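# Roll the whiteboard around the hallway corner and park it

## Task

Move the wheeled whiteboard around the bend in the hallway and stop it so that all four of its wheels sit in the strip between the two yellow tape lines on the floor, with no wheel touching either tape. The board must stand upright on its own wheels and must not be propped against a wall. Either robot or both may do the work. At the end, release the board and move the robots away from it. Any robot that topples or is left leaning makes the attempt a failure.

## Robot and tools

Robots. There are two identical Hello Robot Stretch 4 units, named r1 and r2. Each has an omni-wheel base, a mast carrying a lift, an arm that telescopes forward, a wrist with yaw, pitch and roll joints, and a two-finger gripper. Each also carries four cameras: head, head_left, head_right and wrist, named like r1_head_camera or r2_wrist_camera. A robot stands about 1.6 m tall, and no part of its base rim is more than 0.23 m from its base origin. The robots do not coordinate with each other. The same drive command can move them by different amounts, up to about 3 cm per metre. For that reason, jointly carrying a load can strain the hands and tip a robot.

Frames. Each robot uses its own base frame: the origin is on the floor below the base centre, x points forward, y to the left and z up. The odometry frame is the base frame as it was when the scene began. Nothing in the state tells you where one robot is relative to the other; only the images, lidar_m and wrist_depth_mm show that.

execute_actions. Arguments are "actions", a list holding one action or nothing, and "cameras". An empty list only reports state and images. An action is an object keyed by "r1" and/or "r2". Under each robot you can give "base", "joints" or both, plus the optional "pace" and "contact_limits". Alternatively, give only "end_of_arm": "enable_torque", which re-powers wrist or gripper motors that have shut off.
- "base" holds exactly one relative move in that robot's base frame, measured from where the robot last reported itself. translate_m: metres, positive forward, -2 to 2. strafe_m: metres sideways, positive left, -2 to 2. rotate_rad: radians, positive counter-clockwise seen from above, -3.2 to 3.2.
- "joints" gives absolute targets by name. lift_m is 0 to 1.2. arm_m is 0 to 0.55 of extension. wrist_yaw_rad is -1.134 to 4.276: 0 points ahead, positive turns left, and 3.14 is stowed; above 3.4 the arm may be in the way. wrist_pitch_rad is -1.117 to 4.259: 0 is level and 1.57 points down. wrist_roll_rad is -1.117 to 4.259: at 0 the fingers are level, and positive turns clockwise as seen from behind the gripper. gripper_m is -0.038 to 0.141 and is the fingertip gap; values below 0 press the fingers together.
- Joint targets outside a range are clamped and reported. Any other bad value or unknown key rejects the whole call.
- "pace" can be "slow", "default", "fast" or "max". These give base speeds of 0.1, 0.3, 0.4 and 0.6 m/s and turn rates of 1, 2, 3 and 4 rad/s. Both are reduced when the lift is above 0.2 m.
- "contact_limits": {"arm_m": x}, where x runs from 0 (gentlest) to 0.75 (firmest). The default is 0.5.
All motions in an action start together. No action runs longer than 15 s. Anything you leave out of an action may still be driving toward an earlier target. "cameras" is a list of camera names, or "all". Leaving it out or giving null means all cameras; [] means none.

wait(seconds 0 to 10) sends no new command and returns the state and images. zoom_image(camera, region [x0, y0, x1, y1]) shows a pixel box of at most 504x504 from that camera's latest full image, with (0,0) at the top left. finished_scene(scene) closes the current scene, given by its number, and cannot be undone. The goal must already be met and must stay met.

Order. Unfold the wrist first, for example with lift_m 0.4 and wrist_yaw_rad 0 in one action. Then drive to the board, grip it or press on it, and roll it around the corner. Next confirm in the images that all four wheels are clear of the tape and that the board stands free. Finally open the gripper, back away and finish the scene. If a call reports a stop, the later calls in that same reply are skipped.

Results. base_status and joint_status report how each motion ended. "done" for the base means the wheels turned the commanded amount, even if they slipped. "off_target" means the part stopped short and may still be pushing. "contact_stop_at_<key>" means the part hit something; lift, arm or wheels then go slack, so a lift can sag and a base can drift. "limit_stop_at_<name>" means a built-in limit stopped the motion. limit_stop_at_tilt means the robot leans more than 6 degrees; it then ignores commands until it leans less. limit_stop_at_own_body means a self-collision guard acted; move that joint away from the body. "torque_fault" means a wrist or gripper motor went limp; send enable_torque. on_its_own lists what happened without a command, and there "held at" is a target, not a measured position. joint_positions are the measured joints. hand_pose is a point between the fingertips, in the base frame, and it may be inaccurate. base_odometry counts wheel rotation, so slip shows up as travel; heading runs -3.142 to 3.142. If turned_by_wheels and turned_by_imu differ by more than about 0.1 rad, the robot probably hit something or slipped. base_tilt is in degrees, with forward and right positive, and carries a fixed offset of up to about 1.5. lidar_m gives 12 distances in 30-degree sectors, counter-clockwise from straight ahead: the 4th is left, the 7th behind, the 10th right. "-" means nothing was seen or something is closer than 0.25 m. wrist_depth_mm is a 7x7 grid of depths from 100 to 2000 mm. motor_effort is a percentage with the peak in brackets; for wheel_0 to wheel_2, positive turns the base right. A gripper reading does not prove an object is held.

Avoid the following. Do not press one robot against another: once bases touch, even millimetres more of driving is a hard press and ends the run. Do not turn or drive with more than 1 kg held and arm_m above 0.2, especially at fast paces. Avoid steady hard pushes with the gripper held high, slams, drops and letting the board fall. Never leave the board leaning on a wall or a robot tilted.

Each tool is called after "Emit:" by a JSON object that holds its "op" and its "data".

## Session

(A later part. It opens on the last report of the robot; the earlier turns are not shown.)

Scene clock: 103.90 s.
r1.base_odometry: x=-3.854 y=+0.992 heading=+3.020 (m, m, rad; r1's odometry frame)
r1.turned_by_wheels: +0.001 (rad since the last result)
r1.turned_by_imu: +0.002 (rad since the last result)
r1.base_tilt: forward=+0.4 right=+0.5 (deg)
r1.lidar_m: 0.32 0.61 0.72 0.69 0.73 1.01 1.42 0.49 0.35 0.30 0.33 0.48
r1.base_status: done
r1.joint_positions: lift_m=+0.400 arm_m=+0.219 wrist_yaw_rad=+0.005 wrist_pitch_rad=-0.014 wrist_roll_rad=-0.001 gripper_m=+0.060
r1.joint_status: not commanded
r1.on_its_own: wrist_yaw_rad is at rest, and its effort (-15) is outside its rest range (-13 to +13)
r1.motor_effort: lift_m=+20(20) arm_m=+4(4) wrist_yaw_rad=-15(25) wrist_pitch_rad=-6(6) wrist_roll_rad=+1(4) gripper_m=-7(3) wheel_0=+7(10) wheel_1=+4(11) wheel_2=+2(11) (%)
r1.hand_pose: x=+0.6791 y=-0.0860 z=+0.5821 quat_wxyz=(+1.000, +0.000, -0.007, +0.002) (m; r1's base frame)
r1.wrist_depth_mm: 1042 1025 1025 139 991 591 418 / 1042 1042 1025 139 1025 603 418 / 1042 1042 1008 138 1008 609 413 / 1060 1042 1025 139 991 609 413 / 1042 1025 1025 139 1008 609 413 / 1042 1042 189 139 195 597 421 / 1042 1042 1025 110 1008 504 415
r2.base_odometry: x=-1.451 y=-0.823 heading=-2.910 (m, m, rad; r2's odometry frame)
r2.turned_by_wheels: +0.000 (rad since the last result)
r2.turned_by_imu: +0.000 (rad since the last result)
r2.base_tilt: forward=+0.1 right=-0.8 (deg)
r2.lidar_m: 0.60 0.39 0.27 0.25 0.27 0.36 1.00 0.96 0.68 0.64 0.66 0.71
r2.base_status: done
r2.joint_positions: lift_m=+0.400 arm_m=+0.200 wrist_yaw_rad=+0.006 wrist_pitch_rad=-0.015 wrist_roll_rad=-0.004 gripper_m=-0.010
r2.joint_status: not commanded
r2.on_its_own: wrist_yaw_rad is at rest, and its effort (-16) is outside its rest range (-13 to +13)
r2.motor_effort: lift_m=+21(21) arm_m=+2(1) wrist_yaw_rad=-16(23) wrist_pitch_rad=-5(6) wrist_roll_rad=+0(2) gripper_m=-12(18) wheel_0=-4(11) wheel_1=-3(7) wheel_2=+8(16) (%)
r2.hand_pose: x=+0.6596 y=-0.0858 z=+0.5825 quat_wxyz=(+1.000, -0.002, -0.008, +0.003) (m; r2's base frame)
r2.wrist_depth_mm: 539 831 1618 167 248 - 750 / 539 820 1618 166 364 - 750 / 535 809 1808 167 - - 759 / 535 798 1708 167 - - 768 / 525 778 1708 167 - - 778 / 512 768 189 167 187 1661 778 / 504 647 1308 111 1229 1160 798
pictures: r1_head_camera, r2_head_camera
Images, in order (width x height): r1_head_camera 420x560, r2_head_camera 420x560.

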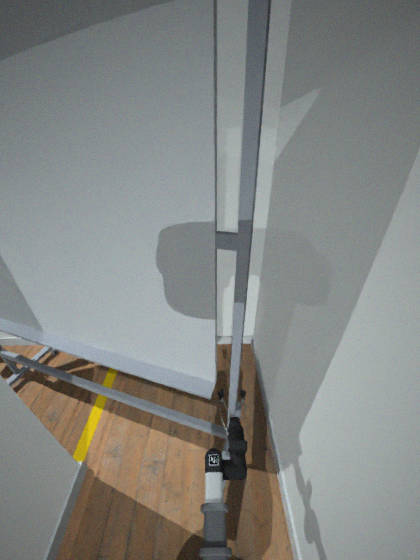

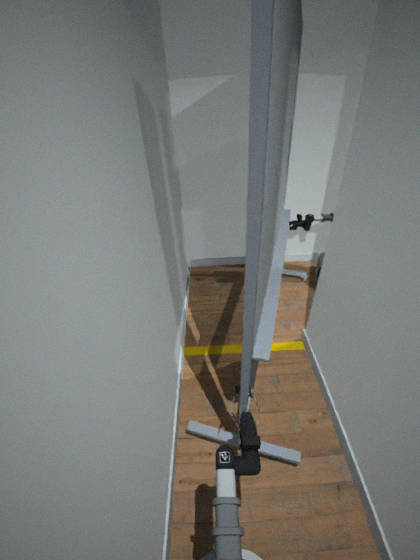

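Emit:
{"op": "execute_actions", "data": {"actions": [{"r2":{"base":{"strafe_m":-0.1},"pace":"slow"}}], "cameras": []}}

Emit:
{"op": "execute_actions", "data": {"actions": [{"r1":{"base":{"translate_m":0.2}},"r2":{"base":{"translate_m":-0.06},"pace":"slow"}}], "cameras": []}}

Emit:
{"op": "execute_actions", "data": {"actions": [{"r1":{"base":{"translate_m":0.24}}}], "cameras": []}}

Emit:
{"op": "execute_actions", "data": {"actions": [{"r1":{"base":{"translate_m":-0.2},"joints":{"gripper_m":0.12,"arm_m":0}}}], "cameras": []}}

Emit:
{"op": "execute_actions", "data": {"actions": [{"r2":{"base":{"translate_m":-0.75},"pace":"slow"}}], "cameras": ["r2_head_camera"]}}

Emit:
{"op": "execute_actions", "data": {"actions": [{"r2":{"base":{"translate_m":-0.42},"pace":"slow"}}], "cameras": []}}

Emit:
{"op": "execute_actions", "data": {"actions": [{"r2":{"joints":{"gripper_m":0.12}}}], "cameras": []}}

Emit:
{"op": "execute_actions", "data": {"actions": [{"r2":{"base":{"translate_m":-0.3},"joints":{"arm_m":0}},"r1":{"base":{"translate_m":0.6}}}], "cameras": ["r2_head_camera","r1_head_left_camera"]}}

Scene clock: 107.33 s.
r1.base_odometry: x=-3.854 y=+0.992 heading=+3.019 (m, m, rad; r1's odometry frame)
r1.turned_by_wheels: -0.001 (rad since the last result)
r1.turned_by_imu: -0.001 (rad since the last result)
r1.base_tilt: forward=+0.4 right=+0.5 (deg)
r1.lidar_m: 0.32 0.61 0.73 0.69 0.74 1.00 1.41 0.48 0.35 0.33 0.34 0.46
r1.base_status: not commanded
r1.joint_positions: lift_m=+0.400 arm_m=+0.219 wrist_yaw_rad=-0.005 wrist_pitch_rad=-0.013 wrist_roll_rad=-0.001 gripper_m=+0.060
r1.joint_status: not commanded
r1.motor_effort: lift_m=+20(20) arm_m=+4(4) wrist_yaw_rad=+11(17) wrist_pitch_rad=-7(7) wrist_roll_rad=+2(3) gripper_m=-4(2) wheel_0=+0(6) wheel_1=+2(4) wheel_2=-2(3) (%)
r1.hand_pose: x=+0.6782 y=-0.0888 z=+0.5820 quat_wxyz=(+1.000, +0.000, -0.007, -0.002) (m; r1's base frame)
r1.wrist_depth_mm: 1025 1025 1042 137 1008 559 402 / 1025 1025 1008 137 1008 569 402 / 1025 1025 1025 137 1025 574 397 / 1025 1025 1025 137 1025 574 397 / 1025 1025 1008 137 1008 569 394 / 1025 1042 198 137 192 530 402 / 1042 1025 1025 110 960 477 399
r2.base_odometry: x=-1.474 y=-0.726 heading=-2.909 (m, m, rad; r2's odometry frame)
r2.turned_by_wheels: +0.002 (rad since the last result)
r2.turned_by_imu: +0.002 (rad since the last result)
r2.base_tilt: forward=+0.0 right=-0.9 (deg)
r2.lidar_m: 0.59 0.53 0.36 0.34 0.36 0.51 1.36 0.81 0.57 0.54 0.55 0.79
r2.base_status: done
r2.joint_positions: lift_m=+0.400 arm_m=+0.200 wrist_yaw_rad=+0.012 wrist_pitch_rad=-0.016 wrist_roll_rad=-0.004 gripper_m=-0.010
r2.joint_status: not commanded
r2.on_its_own: wrist_yaw_rad is at rest, and its effort (-35) is outside its rest range (-13 to +13)
r2.motor_effort: lift_m=+21(21) arm_m=+2(2) wrist_yaw_rad=-35(48) wrist_pitch_rad=-4(5) wrist_roll_rad=-1(1) gripper_m=-8(14) wheel_0=+16(19) wheel_1=+2(6) wheel_2=+5(8) (%)
r2.hand_pose: x=+0.6602 y=-0.0839 z=+0.5827 quat_wxyz=(+1.000, -0.002, -0.008, +0.006) (m; r2's base frame)
r2.wrist_depth_mm: 661 991 1464 174 251 891 634 / 668 991 1661 168 404 904 647 / 661 976 1618 163 - 931 640 / 654 976 1576 158 - 1661 654 / 647 946 1537 159 - - 668 / 634 917 182 160 1205 1537 676 / 627 778 1366 111 931 854 683
pictures: none
No camera images: the call's "cameras" was empty. Leave "cameras" out to get every camera's image.

Scene clock: 109.40 s.
r1.base_odometry: x=-4.053 y=+1.016 heading=+3.020 (m, m, rad; r1's odometry frame)
r1.turned_by_wheels: +0.001 (rad since the last result)
r1.turned_by_imu: +0.001 (rad since the last result)
r1.base_tilt: forward=+0.4 right=+0.4 (deg)
r1.lidar_m: 0.31 0.56 0.72 0.69 0.73 1.02 1.39 0.48 0.34 0.32 0.35 0.49
r1.base_status: done
r1.joint_positions: lift_m=+0.400 arm_m=+0.219 wrist_yaw_rad=+0.004 wrist_pitch_rad=-0.013 wrist_roll_rad=-0.001 gripper_m=+0.060
r1.joint_status: not commanded
r1.on_its_own: wrist_yaw_rad is at rest, and its effort (-15) is outside its rest range (-13 to +13)
r1.motor_effort: lift_m=+20(20) arm_m=+4(4) wrist_yaw_rad=-15(18) wrist_pitch_rad=-7(8) wrist_roll_rad=+3(1) gripper_m=-5(3) wheel_0=+8(8) wheel_1=+4(6) wheel_2=+0(17) (%)
r1.hand_pose: x=+0.6790 y=-0.0862 z=+0.5820 quat_wxyz=(+1.000, +0.000, -0.007, +0.002) (m; r1's base frame)
r1.wrist_depth_mm: 854 842 831 129 809 591 418 / 842 842 831 128 809 603 421 / 854 842 831 128 820 609 413 / 842 831 820 128 820 603 415 / 842 842 831 129 820 603 410 / 842 842 201 129 197 559 418 / 842 842 820 111 809 504 415
r2.base_odometry: x=-1.416 y=-0.712 heading=-2.908 (m, m, rad; r2's odometry frame)
r2.turned_by_wheels: +0.000 (rad since the last result)
r2.turned_by_imu: +0.000 (rad since the last result)
r2.base_tilt: forward=+0.1 right=-0.9 (deg)
r2.lidar_m: 0.59 0.53 0.39 0.35 0.37 0.49 1.35 0.79 0.58 0.52 0.57 0.77
r2.base_status: done
r2.joint_positions: lift_m=+0.400 arm_m=+0.200 wrist_yaw_rad=+0.006 wrist_pitch_rad=-0.015 wrist_roll_rad=-0.004 gripper_m=-0.010
r2.joint_status: not commanded
r2.on_its_own: wrist_yaw_rad is at rest, and its effort (-16) is outside its rest range (-13 to +13)
r2.motor_effort: lift_m=+21(21) arm_m=+2(1) wrist_yaw_rad=-16(41) wrist_pitch_rad=-7(9) wrist_roll_rad=-3(2) gripper_m=-11(17) wheel_0=-2(13) wheel_1=-2(9) wheel_2=+9(14) (%)
r2.hand_pose: x=+0.6596 y=-0.0858 z=+0.5824 quat_wxyz=(+1.000, -0.002, -0.007, +0.003) (m; r2's base frame)
r2.wrist_depth_mm: 676 1025 - 163 270 854 621 / 676 1025 1983 163 - 878 634 / 676 1025 - 163 - 904 634 / 668 991 - 164 - 931 640 / 661 976 - 164 - 946 640 / 647 960 1336 163 187 960 661 / 634 831 1366 111 1308 820 661
pictures: none
No camera images: the call's "cameras" was empty. Leave "cameras" out to get every camera's image.

Scene clock: 111.63 s.
r1.base_odometry: x=-4.291 y=+1.045 heading=+3.019 (m, m, rad; r1's odometry frame)
r1.turned_by_wheels: -0.001 (rad since the last result)
r1.turned_by_imu: -0.003 (rad since the last result)
r1.base_tilt: forward=+0.5 right=+0.4 (deg)
r1.lidar_m: 0.34 0.53 0.70 0.70 0.74 0.99 1.40 0.50 0.36 0.33 0.34 0.50
r1.base_status: done
r1.joint_positions: lift_m=+0.400 arm_m=+0.219 wrist_yaw_rad=-0.008 wrist_pitch_rad=-0.013 wrist_roll_rad=-0.001 gripper_m=+0.060
r1.joint_status: not commanded
r1.on_its_own: wrist_yaw_rad is at rest, and its effort (+22) is outside its rest range (-13 to +13)
r1.motor_effort: lift_m=+20(20) arm_m=+4(4) wrist_yaw_rad=+22(25) wrist_pitch_rad=-9(8) wrist_roll_rad=+3(3) gripper_m=-3(2) wheel_0=-3(12) wheel_1=+0(9) wheel_2=-6(14) (%)
r1.hand_pose: x=+0.6779 y=-0.0899 z=+0.5819 quat_wxyz=(+1.000, +0.000, -0.006, -0.004) (m; r1's base frame)
r1.wrist_depth_mm: 597 591 591 124 591 544 394 / 603 597 591 124 591 554 392 / 597 597 597 124 591 554 387 / 597 591 591 124 591 564 389 / 597 597 591 124 591 554 387 / 597 591 198 125 193 512 392 / 597 591 597 110 591 466 389
r2.base_odometry: x=-1.416 y=-0.712 heading=-2.908 (m, m, rad; r2's odometry frame)
r2.turned_by_wheels: +0.000 (rad since the last result)
r2.turned_by_imu: +0.000 (rad since the last result)
r2.base_tilt: forward=+0.0 right=-0.8 (deg)
r2.lidar_m: 0.59 0.51 0.37 0.34 0.35 0.50 1.36 0.82 0.57 0.54 0.57 0.79
r2.base_status: not commanded
r2.joint_positions: lift_m=+0.400 arm_m=+0.200 wrist_yaw_rad=+0.004 wrist_pitch_rad=-0.015 wrist_roll_rad=-0.004 gripper_m=-0.010
r2.joint_status: not commanded
r2.motor_effort: lift_m=+21(21) arm_m=+2(1) wrist_yaw_rad=-12(17) wrist_pitch_rad=-6(7) wrist_roll_rad=+0(1) gripper_m=-10(12) wheel_0=-1(3) wheel_1=-1(2) wheel_2=+7(9) (%)
r2.hand_pose: x=+0.6595 y=-0.0862 z=+0.5825 quat_wxyz=(+1.000, -0.002, -0.007, +0.002) (m; r2's base frame)
r2.wrist_depth_mm: 676 1025 - 161 1921 866 621 / 676 1025 1983 162 - 878 634 / 676 1025 1983 162 - 917 627 / 668 991 - 162 - 931 634 / 654 991 - 162 - 931 647 / 647 960 189 162 187 931 661 / 634 809 1366 111 1308 831 668
pictures: none
No camera images: the call's "cameras" was empty. Leave "cameras" out to get every camera's image.

Scene clock: 113.70 s.
r1.base_odometry: x=-4.092 y=+1.021 heading=+3.019 (m, m, rad; r1's odometry frame)
r1.turned_by_wheels: +0.000 (rad since the last result)
r1.turned_by_imu: +0.000 (rad since the last result)
r1.base_tilt: forward=+0.5 right=+0.3 (deg)
r1.lidar_m: 0.48 0.74 0.73 0.70 0.71 1.02 1.41 0.46 0.35 0.33 0.34 0.49
r1.base_status: done
r1.joint_positions: lift_m=+0.400 arm_m=+0.001 wrist_yaw_rad=+0.000 wrist_pitch_rad=-0.013 wrist_roll_rad=-0.001 gripper_m=+0.120
r1.joint_status: all done
r1.motor_effort: lift_m=+20(20) arm_m=-8(8) wrist_yaw_rad=-2(21) wrist_pitch_rad=-8(9) wrist_roll_rad=+2(1) gripper_m=+2(4) wheel_0=-1(7) wheel_1=-1(4) wheel_2=-2(10) (%)
r1.hand_pose: x=+0.4607 y=-0.0875 z=+0.5820 quat_wxyz=(+1.000, +0.000, -0.007, +0.000) (m; r1's base frame)
r1.wrist_depth_mm: 554 549 544 991 991 574 404 / 549 549 544 991 991 580 410 / 1008 1008 1008 1008 991 585 402 / 1025 1008 1008 991 991 591 404 / 1008 1008 1008 991 991 580 399 / 1025 1008 215 991 991 466 407 / 1025 1008 1008 111 991 525 404
r2.base_odometry: x=-1.416 y=-0.712 heading=-2.908 (m, m, rad; r2's odometry frame)
r2.turned_by_wheels: +0.000 (rad since the last result)
r2.turned_by_imu: -0.001 (rad since the last result)
r2.base_tilt: forward=+0.0 right=-0.8 (deg)
r2.lidar_m: 0.58 0.52 0.38 0.34 0.37 0.52 1.34 0.80 0.59 0.54 0.56 0.78
r2.base_status: not commanded
r2.joint_positions: lift_m=+0.400 arm_m=+0.200 wrist_yaw_rad=+0.004 wrist_pitch_rad=-0.015 wrist_roll_rad=-0.004 gripper_m=-0.010
r2.joint_status: not commanded
r2.motor_effort: lift_m=+21(21) arm_m=+2(1) wrist_yaw_rad=-13(13) wrist_pitch_rad=-6(6) wrist_roll_rad=-4(1) gripper_m=-8(4) wheel_0=-1(0) wheel_1=+0(1) wheel_2=+7(7) (%)
r2.hand_pose: x=+0.6595 y=-0.0862 z=+0.5825 quat_wxyz=(+1.000, -0.002, -0.007, +0.002) (m; r2's base frame)
r2.wrist_depth_mm: 668 1042 1983 161 - 854 621 / 683 1025 1983 162 - 891 634 / 683 1025 1983 162 - 904 634 / 676 1008 - 162 - 917 640 / 661 991 - 162 - 931 640 / 647 946 190 162 188 960 661 / 634 809 1366 111 1308 831 661
pictures: none
No camera images: the call's "cameras" was empty. Leave "cameras" out to get every camera's image.

Scene clock: 122.47 s.
r1.base_odometry: x=-4.092 y=+1.021 heading=+3.019 (m, m, rad; r1's odometry frame)
r1.turned_by_wheels: +0.000 (rad since the last result)
r1.turned_by_imu: +0.000 (rad since the last result)
r1.base_tilt: forward=+0.4 right=+0.5 (deg)
r1.lidar_m: 1.22 0.86 0.73 0.69 0.72 1.02 1.40 0.50 0.36 0.32 0.34 0.48
r1.base_status: not commanded
r1.joint_positions: lift_m=+0.400 arm_m=+0.001 wrist_yaw_rad=+0.000 wrist_pitch_rad=-0.013 wrist_roll_rad=-0.001 gripper_m=+0.120
r1.joint_status: not commanded
r1.motor_effort: lift_m=+19(19) arm_m=-8(8) wrist_yaw_rad=-1(3) wrist_pitch_rad=-8(7) wrist_roll_rad=+3(2) gripper_m=-1(0) wheel_0=-1(2) wheel_1=-2(2) wheel_2=-1(2) (%)
r1.hand_pose: x=+0.4607 y=-0.0875 z=+0.5820 quat_wxyz=(+1.000, +0.000, -0.007, +0.000) (m; r1's base frame)
r1.wrist_depth_mm: 1025 1008 1008 1008 991 569 407 / 1008 1008 1008 1008 991 580 410 / 1008 1008 1008 991 976 585 402 / 1008 1008 1008 1008 1008 585 404 / 1008 1025 1008 1008 991 580 402 / 1008 1008 215 1008 991 462 407 / 1008 1008 1008 110 991 525 404
r2.base_odometry: x=-0.686 y=-0.539 heading=-2.908 (m, m, rad; r2's odometry frame)
r2.turned_by_wheels: +0.000 (rad since the last result)
r2.turned_by_imu: -0.002 (rad since the last result)
r2.base_tilt: forward=+0.0 right=-0.8 (deg)
r2.lidar_m: 0.60 0.48 0.34 0.34 0.35 0.48 1.34 1.53 1.22 0.55 0.58 0.79
r2.base_status: done
r2.joint_positions: lift_m=+0.400 arm_m=+0.200 wrist_yaw_rad=+0.005 wrist_pitch_rad=-0.014 wrist_roll_rad=-0.004 gripper_m=-0.010
r2.joint_status: not commanded
r2.on_its_own: wrist_yaw_rad is at rest, and its effort (-14) is outside its rest range (-13 to +13)
r2.motor_effort: lift_m=+21(21) arm_m=-1(2) wrist_yaw_rad=-14(39) wrist_pitch_rad=-9(9) wrist_roll_rad=-2(1) gripper_m=-15(18) wheel_0=-6(9) wheel_1=-6(8) wheel_2=+11(20) (%)
r2.hand_pose: x=+0.6598 y=-0.0861 z=+0.5822 quat_wxyz=(+1.000, -0.002, -0.007, +0.002) (m; r2's base frame)
r2.wrist_depth_mm: 668 1008 - 171 1205 891 627 / 668 1025 - 172 1255 891 647 / 661 1008 - 172 1756 917 640 / 661 991 - 172 - 931 647 / 647 960 - 173 - 946 654 / 627 960 1336 173 187 960 676 / 627 854 1366 111 1308 831 668
pictures: r2_head_camera
Images, in order (width x height): r2_head_camera 420x560.

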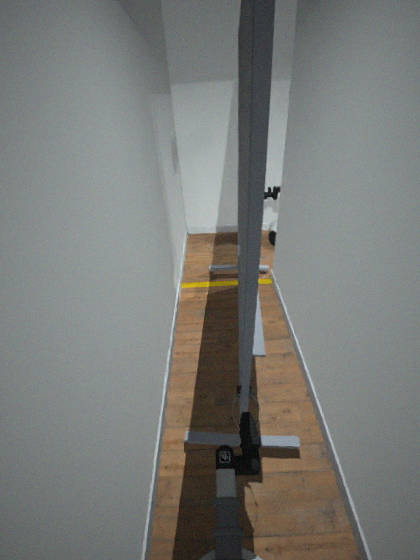

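Scene clock: 127.93 s.
r1.base_odometry: x=-4.092 y=+1.021 heading=+3.019 (m, m, rad; r1's odometry frame)
r1.turned_by_wheels: +0.000 (rad since the last result)
r1.turned_by_imu: +0.000 (rad since the last result)
r1.base_tilt: forward=+0.5 right=+0.3 (deg)
r1.lidar_m: 1.21 1.26 0.71 0.70 0.74 1.01 1.42 0.49 0.34 0.31 0.34 0.49
r1.base_status: not commanded
r1.joint_positions: lift_m=+0.400 arm_m=+0.001 wrist_yaw_rad=+0.000 wrist_pitch_rad=-0.013 wrist_roll_rad=-0.001 gripper_m=+0.120
r1.joint_status: not commanded
r1.motor_effort: lift_m=+20(20) arm_m=-8(7) wrist_yaw_rad=-2(3) wrist_pitch_rad=-7(8) wrist_roll_rad=+1(1) gripper_m=+1(6) wheel_0=-1(1) wheel_1=-2(1) wheel_2=-2(1) (%)
r1.hand_pose: x=+0.4607 y=-0.0875 z=+0.5820 quat_wxyz=(+1.000, +0.000, -0.007, +0.000) (m; r1's base frame)
r1.wrist_depth_mm: 1025 1008 991 991 976 574 404 / 1008 1008 1008 1008 991 580 407 / 1025 1025 1008 991 991 591 402 / 1008 1025 1008 991 991 585 404 / 1025 1008 1008 991 991 580 399 / 1008 1008 215 991 991 466 407 / 1025 1025 1008 110 991 525 404
r2.base_odometry: x=-0.278 y=-0.442 heading=-2.908 (m, m, rad; r2's odometry frame)
r2.turned_by_wheels: +0.000 (rad since the last result)
r2.turned_by_imu: -0.001 (rad since the last result)
r2.base_tilt: forward=+0.0 right=-0.9 (deg)
r2.lidar_m: 0.60 0.50 0.33 0.33 0.34 0.49 1.05 1.08 1.21 1.15 0.64 0.80
r2.base_status: done
r2.joint_positions: lift_m=+0.400 arm_m=+0.200 wrist_yaw_rad=+0.005 wrist_pitch_rad=-0.014 wrist_roll_rad=-0.004 gripper_m=-0.010
r2.joint_status: not commanded
r2.on_its_own: wrist_yaw_rad is at rest, and its effort (-15) is outside its rest range (-13 to +13)
r2.motor_effort: lift_m=+21(21) arm_m=+0(0) wrist_yaw_rad=-15(20) wrist_pitch_rad=-9(9) wrist_roll_rad=-1(3) gripper_m=-15(17) wheel_0=-6(10) wheel_1=-5(10) wheel_2=+12(13) (%)
r2.hand_pose: x=+0.6599 y=-0.0858 z=+0.5822 quat_wxyz=(+1.000, -0.002, -0.007, +0.003) (m; r2's base frame)
r2.wrist_depth_mm: 654 1008 - 171 1229 891 640 / 654 991 - 172 1281 917 654 / 654 991 - 172 1618 931 647 / 647 976 - 172 1863 946 654 / 640 960 - 172 1921 960 668 / 627 931 1308 173 187 976 683 / 615 831 1366 111 1308 842 691
pictures: none
No camera images: the call's "cameras" was empty. Leave "cameras" out to get every camera's image.

Scene clock: 130.07 s.
r1.base_odometry: x=-4.092 y=+1.021 heading=+3.019 (m, m, rad; r1's odometry frame)
r1.turned_by_wheels: +0.000 (rad since the last result)
r1.turned_by_imu: +0.000 (rad since the last result)
r1.base_tilt: forward=+0.4 right=+0.4 (deg)
r1.lidar_m: 1.20 1.26 0.73 0.70 0.72 1.01 1.40 0.47 0.34 0.31 0.34 0.48
r1.base_status: not commanded
r1.joint_positions: lift_m=+0.400 arm_m=+0.001 wrist_yaw_rad=+0.000 wrist_pitch_rad=-0.013 wrist_roll_rad=-0.001 gripper_m=+0.120
r1.joint_status: not commanded
r1.motor_effort: lift_m=+20(20) arm_m=-7(7) wrist_yaw_rad=-2(4) wrist_pitch_rad=-8(8) wrist_roll_rad=+3(2) gripper_m=+1(2) wheel_0=-2(2) wheel_1=-1(2) wheel_2=-2(2) (%)
r1.hand_pose: x=+0.4607 y=-0.0875 z=+0.5820 quat_wxyz=(+1.000, +0.000, -0.007, +0.000) (m; r1's base frame)
r1.wrist_depth_mm: 1025 1008 1008 991 991 574 407 / 1008 1008 1008 1008 991 580 407 / 1025 991 1008 991 991 580 402 / 1008 1008 1008 991 991 585 402 / 1008 1008 1008 1008 991 580 402 / 1008 1008 215 1008 991 466 407 / 1025 1008 991 110 991 521 404
r2.base_odometry: x=-0.278 y=-0.442 heading=-2.908 (m, m, rad; r2's odometry frame)
r2.turned_by_wheels: +0.000 (rad since the last result)
r2.turned_by_imu: -0.001 (rad since the last result)
r2.base_tilt: forward=+0.0 right=-0.8 (deg)
r2.lidar_m: 0.61 0.50 0.35 0.33 0.34 0.50 1.04 1.08 1.21 1.16 0.62 0.81
r2.base_status: not commanded
r2.joint_positions: lift_m=+0.400 arm_m=+0.200 wrist_yaw_rad=+0.000 wrist_pitch_rad=-0.015 wrist_roll_rad=-0.004 gripper_m=+0.120
r2.joint_status: all done
r2.motor_effort: lift_m=+21(21) arm_m=+0(0) wrist_yaw_rad=-1(16) wrist_pitch_rad=-5(9) wrist_roll_rad=+0(0) gripper_m=-1(13) wheel_0=-3(6) wheel_1=-2(5) wheel_2=+5(12) (%)
r2.hand_pose: x=+0.6594 y=-0.0873 z=+0.5825 quat_wxyz=(+1.000, -0.002, -0.007, +0.000) (m; r2's base frame)
r2.wrist_depth_mm: 661 1008 - 173 1205 878 640 / 668 1008 - 173 1255 904 647 / 661 1008 - 173 1708 917 647 / 647 991 - 173 1863 931 654 / 647 960 - 174 1808 946 668 / 634 809 216 174 1366 831 683 / 615 820 1366 111 1336 904 676
pictures: none
No camera images: the call's "cameras" was empty. Leave "cameras" out to get every camera's image.

Scene clock: 133.53 s.
r1.base_odometry: x=-4.688 y=+1.095 heading=+3.018 (m, m, rad; r1's odometry frame)
r1.turned_by_wheels: +0.000 (rad since the last result)
r1.turned_by_imu: -0.002 (rad since the last result)
r1.base_tilt: forward=+0.3 right=+0.4 (deg)
r1.lidar_m: 0.62 0.63 0.91 1.01 0.75 1.03 1.43 0.49 0.35 0.32 0.35 0.47
r1.base_status: done
r1.joint_positions: lift_m=+0.400 arm_m=+0.001 wrist_yaw_rad=+0.000 wrist_pitch_rad=-0.013 wrist_roll_rad=-0.001 gripper_m=+0.120
r1.joint_status: not commanded
r1.motor_effort: lift_m=+20(20) arm_m=-7(8) wrist_yaw_rad=-2(2) wrist_pitch_rad=-7(8) wrist_roll_rad=+3(1) gripper_m=+0(0) wheel_0=-1(5) wheel_1=+0(2) wheel_2=+0(9) (%)
r1.hand_pose: x=+0.4607 y=-0.0874 z=+0.5820 quat_wxyz=(+1.000, +0.000, -0.007, +0.000) (m; r1's base frame)
r1.wrist_depth_mm: 421 418 415 413 410 410 402 / 418 418 415 413 410 407 404 / 421 418 415 413 413 407 394 / 421 421 415 415 413 407 397 / 421 418 415 413 410 407 394 / 421 415 215 415 410 407 397 / 421 418 418 111 410 407 397
r2.base_odometry: x=+0.014 y=-0.372 heading=-2.908 (m, m, rad; r2's odometry frame)
r2.turned_by_wheels: +0.000 (rad since the last result)
r2.turned_by_imu: -0.001 (rad since the last result)
r2.base_tilt: forward=+0.0 right=-0.8 (deg)
r2.lidar_m: 0.90 0.49 0.36 0.32 0.36 0.48 0.74 0.76 1.04 1.16 0.85 0.80
r2.base_status: done
r2.joint_positions: lift_m=+0.400 arm_m=+0.002 wrist_yaw_rad=+0.000 wrist_pitch_rad=-0.015 wrist_roll_rad=-0.004 gripper_m=+0.120
r2.joint_status: all done
r2.motor_effort: lift_m=+21(21) arm_m=-9(10) wrist_yaw_rad=+1(1) wrist_pitch_rad=-6(7) wrist_roll_rad=-2(2) gripper_m=-1(0) wheel_0=-2(5) wheel_1=-1(6) wheel_2=+3(10) (%)
r2.hand_pose: x=+0.4610 y=-0.0875 z=+0.5825 quat_wxyz=(+1.000, -0.002, -0.007, +0.000) (m; r2's base frame)
r2.wrist_depth_mm: 661 991 - - 1661 891 647 / 654 1008 - - 1756 931 661 / 654 976 - - 1808 931 654 / 647 976 - - 1808 946 661 / 640 946 - - 1863 960 668 / 627 788 216 1863 1397 854 691 / 609 809 1366 111 1336 917 683
pictures: r1_head_left_camera, r2_head_camera
Images, in order (width x height): r1_head_left_camera 420x672, r2_head_camera 420x560.

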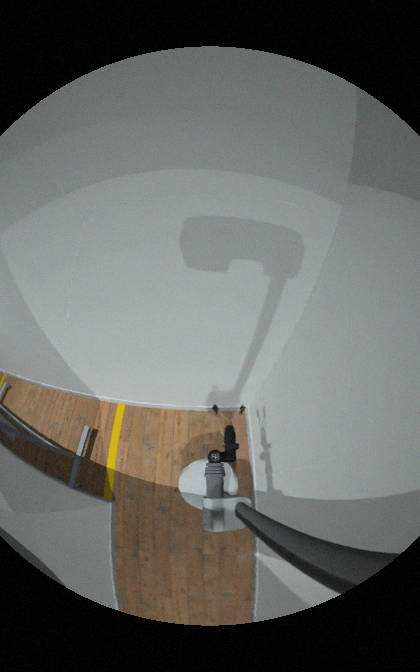

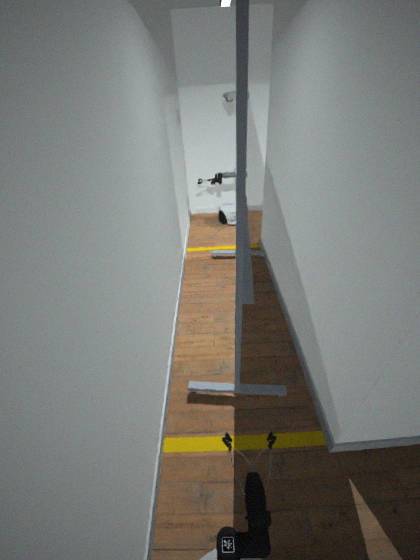

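Emit:
{"op": "execute_actions", "data": {"actions": [{"r1":{"base":{"rotate_rad":1.57},"joints":{"gripper_m":0.14}}}], "cameras": []}}

Emit:
{"op": "execute_actions", "data": {"actions": [{"r1":{"base":{"translate_m":0.3}}}], "cameras": ["r1_head_camera","r1_wrist_camera"]}}

Scene clock: 136.23 s.
r1.base_odometry: x=-4.688 y=+1.095 heading=-1.695 (m, m, rad; r1's odometry frame)
r1.turned_by_wheels: +1.570 (rad since the last result)
r1.turned_by_imu: +1.571 (rad since the last result)
r1.base_tilt: forward=+0.6 right=+0.4 (deg)
r1.lidar_m: 1.02 0.75 1.00 1.46 0.49 0.34 0.31 0.34 0.48 0.61 0.64 0.87
r1.base_status: done
r1.joint_positions: lift_m=+0.400 arm_m=+0.001 wrist_yaw_rad=+0.000 wrist_pitch_rad=-0.013 wrist_roll_rad=-0.001 gripper_m=+0.140
r1.joint_status: all done
r1.motor_effort: lift_m=+20(20) arm_m=-7(7) wrist_yaw_rad=-2(2) wrist_pitch_rad=-7(8) wrist_roll_rad=+1(2) gripper_m=+2(3) wheel_0=-1(6) wheel_1=-2(5) wheel_2=-1(8) (%)
r1.hand_pose: x=+0.4607 y=-0.0874 z=+0.5820 quat_wxyz=(+1.000, +0.000, -0.007, +0.000) (m; r1's base frame)
r1.wrist_depth_mm: 504 723 1397 1499 - 1138 820 / 504 732 1430 1499 - 1182 809 / 508 741 1464 1499 - 1182 820 / 512 741 1464 - - 1205 820 / 508 741 1464 - - 1182 809 / 504 634 1138 1708 1863 204 809 / 504 676 1255 111 1397 1098 820
r2.base_odometry: x=+0.014 y=-0.372 heading=-2.908 (m, m, rad; r2's odometry frame)
r2.turned_by_wheels: +0.000 (rad since the last result)
r2.turned_by_imu: -0.001 (rad since the last result)
r2.base_tilt: forward=+0.0 right=-0.8 (deg)
r2.lidar_m: 0.89 0.50 0.36 0.32 0.35 0.46 0.74 0.77 1.05 1.14 0.83 0.80
r2.base_status: not commanded
r2.joint_positions: lift_m=+0.400 arm_m=+0.002 wrist_yaw_rad=+0.000 wrist_pitch_rad=-0.015 wrist_roll_rad=-0.004 gripper_m=+0.120
r2.joint_status: not commanded
r2.motor_effort: lift_m=+21(21) arm_m=-9(9) wrist_yaw_rad=+1(0) wrist_pitch_rad=-7(6) wrist_roll_rad=-2(4) gripper_m=-2(3) wheel_0=-2(2) wheel_1=-2(1) wheel_2=+3(3) (%)
r2.hand_pose: x=+0.4610 y=-0.0875 z=+0.5825 quat_wxyz=(+1.000, -0.002, -0.007, +0.000) (m; r2's base frame)
r2.wrist_depth_mm: 654 1008 - - 1618 891 647 / 654 991 - - 1708 917 654 / 654 976 - - 1808 946 647 / 647 960 - - 1863 946 661 / 634 960 - - 1863 960 668 / 621 798 216 1863 1397 842 691 / 609 809 1397 111 1336 904 691
pictures: none
No camera images: the call's "cameras" was empty. Leave "cameras" out to get every camera's image.

Scene clock: 138.70 s.
r1.base_odometry: x=-4.725 y=+0.797 heading=-1.695 (m, m, rad; r1's odometry frame)
r1.turned_by_wheels: +0.000 (rad since the last result)
r1.turned_by_imu: -0.001 (rad since the last result)
r1.base_tilt: forward=+0.5 right=+0.4 (deg)
r1.lidar_m: 0.72 0.49 0.58 1.58 0.92 0.63 0.61 0.66 0.65 0.61 0.63 0.77
r1.base_status: done
r1.joint_positions: lift_m=+0.400 arm_m=+0.001 wrist_yaw_rad=+0.000 wrist_pitch_rad=-0.013 wrist_roll_rad=-0.001 gripper_m=+0.140
r1.joint_status: not commanded
r1.motor_effort: lift_m=+20(20) arm_m=-7(7) wrist_yaw_rad=-2(1) wrist_pitch_rad=-7(7) wrist_roll_rad=+2(2) gripper_m=+1(5) wheel_0=+1(6) wheel_1=+2(4) wheel_2=-1(10) (%)
r1.hand_pose: x=+0.4607 y=-0.0874 z=+0.5820 quat_wxyz=(+1.000, +0.000, -0.007, +0.000) (m; r1's base frame)
r1.wrist_depth_mm: 504 732 1430 891 - 1138 809 / 508 741 1281 904 - 1160 798 / 512 750 1281 1138 - 1160 809 / 517 750 1308 - - 1160 809 / 521 759 1308 - - 1160 809 / 512 647 517 1863 1863 204 798 / 508 683 1229 111 1397 1078 820
r2.base_odometry: x=+0.014 y=-0.372 heading=-2.908 (m, m, rad; r2's odometry frame)
r2.turned_by_wheels: +0.000 (rad since the last result)
r2.turned_by_imu: -0.001 (rad since the last result)
r2.base_tilt: forward=+0.1 right=-0.8 (deg)
r2.lidar_m: 0.90 0.48 0.36 0.32 0.34 0.49 0.75 0.78 1.07 1.16 0.83 0.79
r2.base_status: not commanded
r2.joint_positions: lift_m=+0.400 arm_m=+0.002 wrist_yaw_rad=+0.000 wrist_pitch_rad=-0.015 wrist_roll_rad=-0.004 gripper_m=+0.120
r2.joint_status: not commanded
r2.motor_effort: lift_m=+21(21) arm_m=-9(9) wrist_yaw_rad=+1(0) wrist_pitch_rad=-6(6) wrist_roll_rad=-2(2) gripper_m=+2(1) wheel_0=-2(2) wheel_1=-2(1) wheel_2=+3(3) (%)
r2.hand_pose: x=+0.4610 y=-0.0875 z=+0.5825 quat_wxyz=(+1.000, -0.002, -0.007, +0.000) (m; r2's base frame)
r2.wrist_depth_mm: 654 991 - - 1661 891 647 / 647 991 - - 1708 917 661 / 647 991 - - 1808 946 647 / 640 976 - - 1863 946 661 / 627 960 - - 1863 976 676 / 627 809 216 1863 1397 854 691 / 603 798 1397 111 1336 904 691
pictures: r1_head_camera, r1_wrist_camera
camera_calibration (this result's frames):
r1_wrist_camera: T_world_to_cam=[[0.0346241, -0.999368, -0.00808211, -0.0948665], [0.00544505, 0.00827547, -0.999951, 0.637189], [0.999386, 0.0345784, 0.00572814, -0.233434], [0, 0, 0, 1]] pos_world=[0.233106, -0.0920078, 0.637728]
Images, in order (width x height): r1_head_camera 420x560, r1_wrist_camera 616x392.

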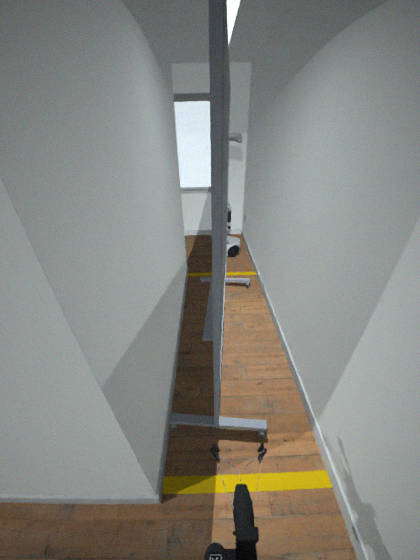

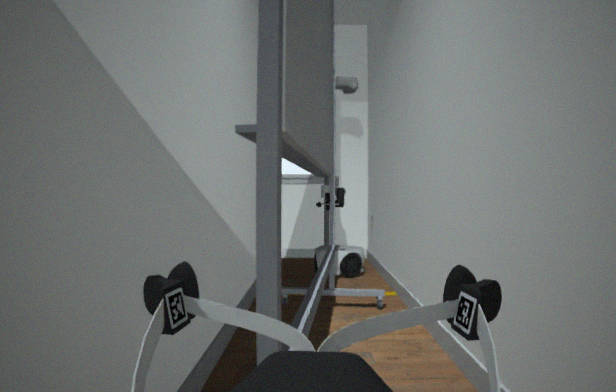

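Emit:
{"op": "execute_actions", "data": {"actions": [{"r1":{"base":{"strafe_m":0.065}}}], "cameras": []}}

Emit:
{"op": "execute_actions", "data": {"actions": [{"r1":{"joints":{"arm_m":0.35}}}], "cameras": []}}

Emit:
{"op": "execute_actions", "data": {"actions": [{"r1":{"base":{"strafe_m":-0.15},"joints":{"gripper_m":0.04},"pace":"slow"}}], "cameras": []}}

Emit:
{"op": "execute_actions", "data": {"actions": [{"r1":{"joints":{"gripper_m":0.14}}}], "cameras": []}}

Emit:
{"op": "execute_actions", "data": {"actions": [{"r1":{"joints":{"arm_m":0},"base":{"translate_m":-0.2}}}], "cameras": ["r1_head_camera","r2_head_camera"]}}

Scene clock: 140.73 s.
r1.base_odometry: x=-4.660 y=+0.789 heading=-1.695 (m, m, rad; r1's odometry frame)
r1.turned_by_wheels: +0.000 (rad since the last result)
r1.turned_by_imu: +0.000 (rad since the last result)
r1.base_tilt: forward=+0.5 right=+0.3 (deg)
r1.lidar_m: 0.72 0.45 0.59 1.53 0.94 0.67 0.62 0.65 0.73 0.68 0.69 0.77
r1.base_status: done
r1.joint_positions: lift_m=+0.400 arm_m=+0.001 wrist_yaw_rad=+0.000 wrist_pitch_rad=-0.013 wrist_roll_rad=-0.001 gripper_m=+0.140
r1.joint_status: not commanded
r1.motor_effort: lift_m=+20(20) arm_m=-7(8) wrist_yaw_rad=-1(2) wrist_pitch_rad=-8(8) wrist_roll_rad=+2(3) gripper_m=+1(1) wheel_0=+0(9) wheel_1=-1(8) wheel_2=+0(0) (%)
r1.hand_pose: x=+0.4607 y=-0.0874 z=+0.5820 quat_wxyz=(+1.000, +0.000, -0.007, +0.000) (m; r1's base frame)
r1.wrist_depth_mm: 418 609 1182 - - 1281 917 / 424 615 1205 - - 1281 904 / 427 627 1205 1138 - 1308 904 / 430 627 1229 - - 1308 904 / 427 627 1229 - - 1281 891 / 427 535 960 931 1863 204 891 / 421 569 1160 111 1397 1182 891
r2.base_odometry: x=+0.014 y=-0.372 heading=-2.908 (m, m, rad; r2's odometry frame)
r2.turned_by_wheels: +0.000 (rad since the last result)
r2.turned_by_imu: -0.001 (rad since the last result)
r2.base_tilt: forward=+0.0 right=-0.8 (deg)
r2.lidar_m: 0.90 0.51 0.36 0.30 0.34 0.47 0.74 0.75 1.05 1.16 0.84 0.81
r2.base_status: not commanded
r2.joint_positions: lift_m=+0.400 arm_m=+0.002 wrist_yaw_rad=+0.000 wrist_pitch_rad=-0.015 wrist_roll_rad=-0.004 gripper_m=+0.120
r2.joint_status: not commanded
r2.motor_effort: lift_m=+21(21) arm_m=-9(9) wrist_yaw_rad=+0(0) wrist_pitch_rad=-6(6) wrist_roll_rad=-1(1) gripper_m=+3(1) wheel_0=-2(2) wheel_1=-1(1) wheel_2=+3(3) (%)
r2.hand_pose: x=+0.4610 y=-0.0875 z=+0.5825 quat_wxyz=(+1.000, -0.002, -0.007, +0.000) (m; r2's base frame)
r2.wrist_depth_mm: 647 1008 - - 1661 891 640 / 654 991 - - 1708 917 661 / 647 960 - - 1808 931 654 / 647 976 - - 1808 960 654 / 634 960 - - 1863 976 661 / 627 809 216 1863 1397 842 691 / 609 809 1397 111 1336 917 691
pictures: none
No camera images: the call's "cameras" was empty. Leave "cameras" out to get every camera's image.

Scene clock: 142.90 s.
r1.base_odometry: x=-4.660 y=+0.789 heading=-1.695 (m, m, rad; r1's odometry frame)
r1.turned_by_wheels: +0.000 (rad since the last result)
r1.turned_by_imu: +0.000 (rad since the last result)
r1.base_tilt: forward=+0.4 right=+0.4 (deg)
r1.lidar_m: 0.72 0.45 0.58 1.55 0.92 0.64 0.63 0.66 0.73 0.67 0.70 0.79
r1.base_status: not commanded
r1.joint_positions: lift_m=+0.400 arm_m=+0.349 wrist_yaw_rad=+0.000 wrist_pitch_rad=-0.013 wrist_roll_rad=-0.001 gripper_m=+0.140
r1.joint_status: all done
r1.motor_effort: lift_m=+20(20) arm_m=+8(8) wrist_yaw_rad=-2(2) wrist_pitch_rad=-7(7) wrist_roll_rad=+2(3) gripper_m=+2(2) wheel_0=+0(0) wheel_1=-1(1) wheel_2=+0(1) (%)
r1.hand_pose: x=+0.8080 y=-0.0874 z=+0.5820 quat_wxyz=(+1.000, +0.000, -0.007, +0.000) (m; r1's base frame)
r1.wrist_depth_mm: 424 615 946 172 - 1255 904 / 430 627 1078 172 - 1281 878 / 436 634 1255 172 - 1308 904 / 436 634 1229 172 - 1308 891 / 436 634 1255 172 - 1281 891 / 430 549 976 171 1708 203 878 / 427 574 1182 110 1397 1182 891
r2.base_odometry: x=+0.014 y=-0.372 heading=-2.908 (m, m, rad; r2's odometry frame)
r2.turned_by_wheels: +0.000 (rad since the last result)
r2.turned_by_imu: -0.001 (rad since the last result)
r2.base_tilt: forward=+0.0 right=-0.8 (deg)
r2.lidar_m: 0.89 0.49 0.34 0.32 0.34 0.49 0.75 0.76 1.07 1.16 0.84 0.82
r2.base_status: not commanded
r2.joint_positions: lift_m=+0.400 arm_m=+0.002 wrist_yaw_rad=+0.000 wrist_pitch_rad=-0.015 wrist_roll_rad=-0.004 gripper_m=+0.120
r2.joint_status: not commanded
r2.motor_effort: lift_m=+21(21) arm_m=-9(10) wrist_yaw_rad=+0(0) wrist_pitch_rad=-6(6) wrist_roll_rad=-2(1) gripper_m=+2(1) wheel_0=-2(1) wheel_1=-2(1) wheel_2=+3(2) (%)
r2.hand_pose: x=+0.4610 y=-0.0875 z=+0.5825 quat_wxyz=(+1.000, -0.002, -0.007, +0.000) (m; r2's base frame)
r2.wrist_depth_mm: 654 1008 - - 1661 891 647 / 654 991 - - 1708 917 654 / 654 991 - - 1756 946 654 / 640 976 - - 1863 960 661 / 634 946 - - 1863 960 668 / 627 798 216 1921 1397 842 691 / 609 809 1397 111 1366 904 683
pictures: none
No camera images: the call's "cameras" was empty. Leave "cameras" out to get every camera's image.

Scene clock: 147.30 s.
r1.base_odometry: x=-4.809 y=+0.807 heading=-1.693 (m, m, rad; r1's odometry frame)
r1.turned_by_wheels: +0.002 (rad since the last result)
r1.turned_by_imu: +0.004 (rad since the last result)
r1.base_tilt: forward=+0.3 right=+0.4 (deg)
r1.lidar_m: 0.72 0.54 0.59 1.61 0.90 0.65 0.60 0.66 0.53 0.52 0.56 0.77
r1.base_status: done
r1.joint_positions: lift_m=+0.400 arm_m=+0.349 wrist_yaw_rad=+0.014 wrist_pitch_rad=-0.013 wrist_roll_rad=-0.001 gripper_m=+0.040
r1.joint_status: all done
r1.on_its_own: wrist_yaw_rad is at rest, and its effort (-43) is outside its rest range (-13 to +13)
r1.motor_effort: lift_m=+19(20) arm_m=+6(8) wrist_yaw_rad=-43(43) wrist_pitch_rad=-9(8) wrist_roll_rad=+3(1) gripper_m=-7(6) wheel_0=+13(18) wheel_1=+4(4) wheel_2=+7(6) (%)
r1.hand_pose: x=+0.8095 y=-0.0834 z=+0.5819 quat_wxyz=(+1.000, +0.000, -0.006, +0.007) (m; r1's base frame)
r1.wrist_depth_mm: 591 842 1160 177 - 1025 723 / 603 854 1182 177 - 1042 707 / 609 866 1464 177 - 1060 715 / 609 866 1464 177 - 1060 715 / 609 866 1464 177 - 1042 715 / 603 854 190 177 191 1042 707 / 597 750 1255 110 1336 878 715
r2.base_odometry: x=+0.014 y=-0.372 heading=-2.908 (m, m, rad; r2's odometry frame)
r2.turned_by_wheels: +0.000 (rad since the last result)
r2.turned_by_imu: -0.001 (rad since the last result)
r2.base_tilt: forward=+0.1 right=-0.8 (deg)
r2.lidar_m: 0.89 0.50 0.34 0.33 0.36 0.47 0.74 0.76 1.05 1.16 0.83 0.82
r2.base_status: not commanded
r2.joint_positions: lift_m=+0.400 arm_m=+0.002 wrist_yaw_rad=+0.000 wrist_pitch_rad=-0.015 wrist_roll_rad=-0.004 gripper_m=+0.120
r2.joint_status: not commanded
r2.motor_effort: lift_m=+21(21) arm_m=-9(9) wrist_yaw_rad=+1(0) wrist_pitch_rad=-6(6) wrist_roll_rad=-3(0) gripper_m=-1(0) wheel_0=-2(1) wheel_1=-2(2) wheel_2=+2(3) (%)
r2.hand_pose: x=+0.4610 y=-0.0875 z=+0.5825 quat_wxyz=(+1.000, -0.002, -0.007, +0.000) (m; r2's base frame)
r2.wrist_depth_mm: 647 991 - - 1661 904 640 / 661 991 - - 1708 917 654 / 654 976 - - 1756 946 654 / 647 976 - - 1863 960 661 / 634 960 - - 1921 960 661 / 627 798 217 1983 1366 842 691 / 609 809 1397 111 1336 917 691
pictures: none
No camera images: the call's "cameras" was empty. Leave "cameras" out to get every camera's image.

Scene clock: 149.30 s.
r1.base_odometry: x=-4.809 y=+0.807 heading=-1.695 (m, m, rad; r1's odometry frame)
r1.turned_by_wheels: -0.001 (rad since the last result)
r1.turned_by_imu: -0.002 (rad since the last result)
r1.base_tilt: forward=+0.4 right=+0.5 (deg)
r1.lidar_m: 0.74 0.53 0.59 1.59 0.93 0.65 0.61 0.65 0.55 0.53 0.56 0.75
r1.base_status: not commanded
r1.joint_positions: lift_m=+0.400 arm_m=+0.349 wrist_yaw_rad=+0.000 wrist_pitch_rad=-0.013 wrist_roll_rad=-0.001 gripper_m=+0.140
r1.joint_status: all done
r1.motor_effort: lift_m=+20(20) arm_m=+6(6) wrist_yaw_rad=-4(42) wrist_pitch_rad=-8(9) wrist_roll_rad=+2(1) gripper_m=+1(6) wheel_0=+3(13) wheel_1=+2(4) wheel_2=+1(6) (%)
r1.hand_pose: x=+0.8083 y=-0.0873 z=+0.5820 quat_wxyz=(+1.000, +0.000, -0.007, +0.000) (m; r1's base frame)
r1.wrist_depth_mm: 621 904 266 452 - 976 683 / 627 904 291 459 - 976 683 / 634 917 1281 715 - 991 676 / 634 917 1281 1756 - 991 683 / 634 917 1281 1756 - 991 683 / 627 788 187 831 1576 206 676 / 621 842 1229 110 1336 917 683
r2.base_odometry: x=+0.014 y=-0.372 heading=-2.908 (m, m, rad; r2's odometry frame)
r2.turned_by_wheels: +0.000 (rad since the last result)
r2.turned_by_imu: +0.000 (rad since the last result)
r2.base_tilt: forward=+0.0 right=-0.9 (deg)
r2.lidar_m: 0.86 0.48 0.33 0.33 0.34 0.46 0.73 0.78 1.06 1.17 0.82 0.81
r2.base_status: not commanded
r2.joint_positions: lift_m=+0.400 arm_m=+0.002 wrist_yaw_rad=+0.000 wrist_pitch_rad=-0.015 wrist_roll_rad=-0.004 gripper_m=+0.120
r2.joint_status: not commanded
r2.motor_effort: lift_m=+21(21) arm_m=-9(9) wrist_yaw_rad=+0(0) wrist_pitch_rad=-6(7) wrist_roll_rad=+0(1) gripper_m=-2(4) wheel_0=-2(1) wheel_1=-1(2) wheel_2=+3(3) (%)
r2.hand_pose: x=+0.4610 y=-0.0875 z=+0.5825 quat_wxyz=(+1.000, -0.002, -0.007, +0.000) (m; r2's base frame)
r2.wrist_depth_mm: 661 991 - - 1661 891 647 / 654 991 - - 1708 917 647 / 654 976 - - 1756 931 654 / 640 960 - - 1863 946 661 / 634 946 - - 1863 960 661 / 621 809 216 1983 1366 842 691 / 609 809 1397 111 1336 917 683
pictures: none
No camera images: the call's "cameras" was empty. Leave "cameras" out to get every camera's image.

Scene clock: 151.47 s.
r1.base_odometry: x=-4.784 y=+1.006 heading=-1.695 (m, m, rad; r1's odometry frame)
r1.turned_by_wheels: +0.000 (rad since the last result)
r1.turned_by_imu: +0.000 (rad since the last result)
r1.base_tilt: forward=+0.4 right=+0.4 (deg)
r1.lidar_m: 0.94 0.71 0.85 1.83 0.62 0.44 0.43 0.45 0.58 0.51 0.54 0.78
r1.base_status: done
r1.joint_positions: lift_m=+0.400 arm_m=+0.001 wrist_yaw_rad=+0.000 wrist_pitch_rad=-0.013 wrist_roll_rad=-0.001 gripper_m=+0.140
r1.joint_status: all done
r1.motor_effort: lift_m=+20(20) arm_m=-8(8) wrist_yaw_rad=-1(3) wrist_pitch_rad=-7(8) wrist_roll_rad=+3(3) gripper_m=-1(3) wheel_0=+0(6) wheel_1=-1(5) wheel_2=+0(10) (%)
r1.hand_pose: x=+0.4607 y=-0.0875 z=+0.5820 quat_wxyz=(+1.000, +0.000, -0.007, +0.000) (m; r1's base frame)
r1.wrist_depth_mm: 615 878 1708 - - 976 699 / 615 891 1708 - - 991 691 / 627 904 1756 - - 1008 699 / 627 904 1808 - - 1008 699 / 627 904 1808 - - 991 691 / 621 778 1397 - 1618 204 683 / 609 820 1336 111 1336 931 691
r2.base_odometry: x=+0.014 y=-0.372 heading=-2.908 (m, m, rad; r2's odometry frame)
r2.turned_by_wheels: +0.000 (rad since the last result)
r2.turned_by_imu: -0.001 (rad since the last result)
r2.base_tilt: forward=+0.0 right=-0.8 (deg)
r2.lidar_m: 0.89 0.49 0.35 0.32 0.34 0.48 0.75 0.77 1.05 1.16 0.84 0.82
r2.base_status: not commanded
r2.joint_positions: lift_m=+0.400 arm_m=+0.002 wrist_yaw_rad=+0.000 wrist_pitch_rad=-0.015 wrist_roll_rad=-0.004 gripper_m=+0.120
r2.joint_status: not commanded
r2.motor_effort: lift_m=+21(21) arm_m=-9(9) wrist_yaw_rad=+0(1) wrist_pitch_rad=-6(5) wrist_roll_rad=-2(3) gripper_m=+2(0) wheel_0=-2(2) wheel_1=-1(1) wheel_2=+3(3) (%)
r2.hand_pose: x=+0.4610 y=-0.0875 z=+0.5825 quat_wxyz=(+1.000, -0.002, -0.007, +0.000) (m; r2's base frame)
r2.wrist_depth_mm: 661 991 - - 1661 891 647 / 654 991 - - 1756 917 654 / 647 991 - - 1808 931 654 / 640 960 - - 1808 946 661 / 634 960 - - 1921 960 668 / 621 809 216 - 1366 842 691 / 609 809 1366 111 1336 904 691
pictures: r1_head_camera, r2_head_camera
Images, in order (width x height): r1_head_camera 420x560, r2_head_camera 420x560.

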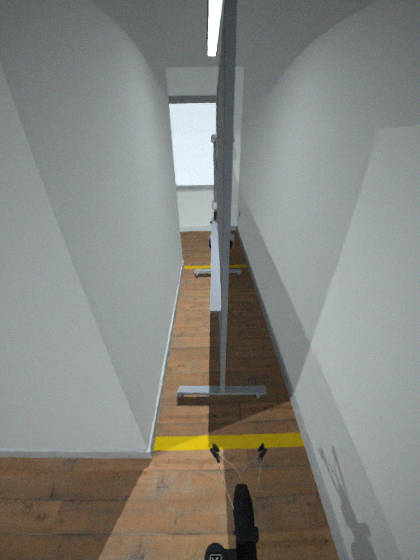

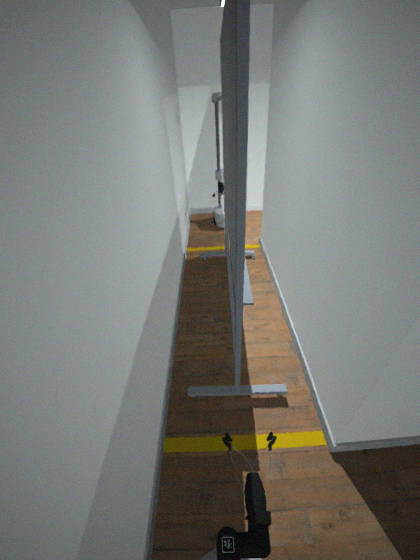

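Emit:
{"op": "finished_scene", "data": {"scene": 1}}

The scene is finished: the task was done.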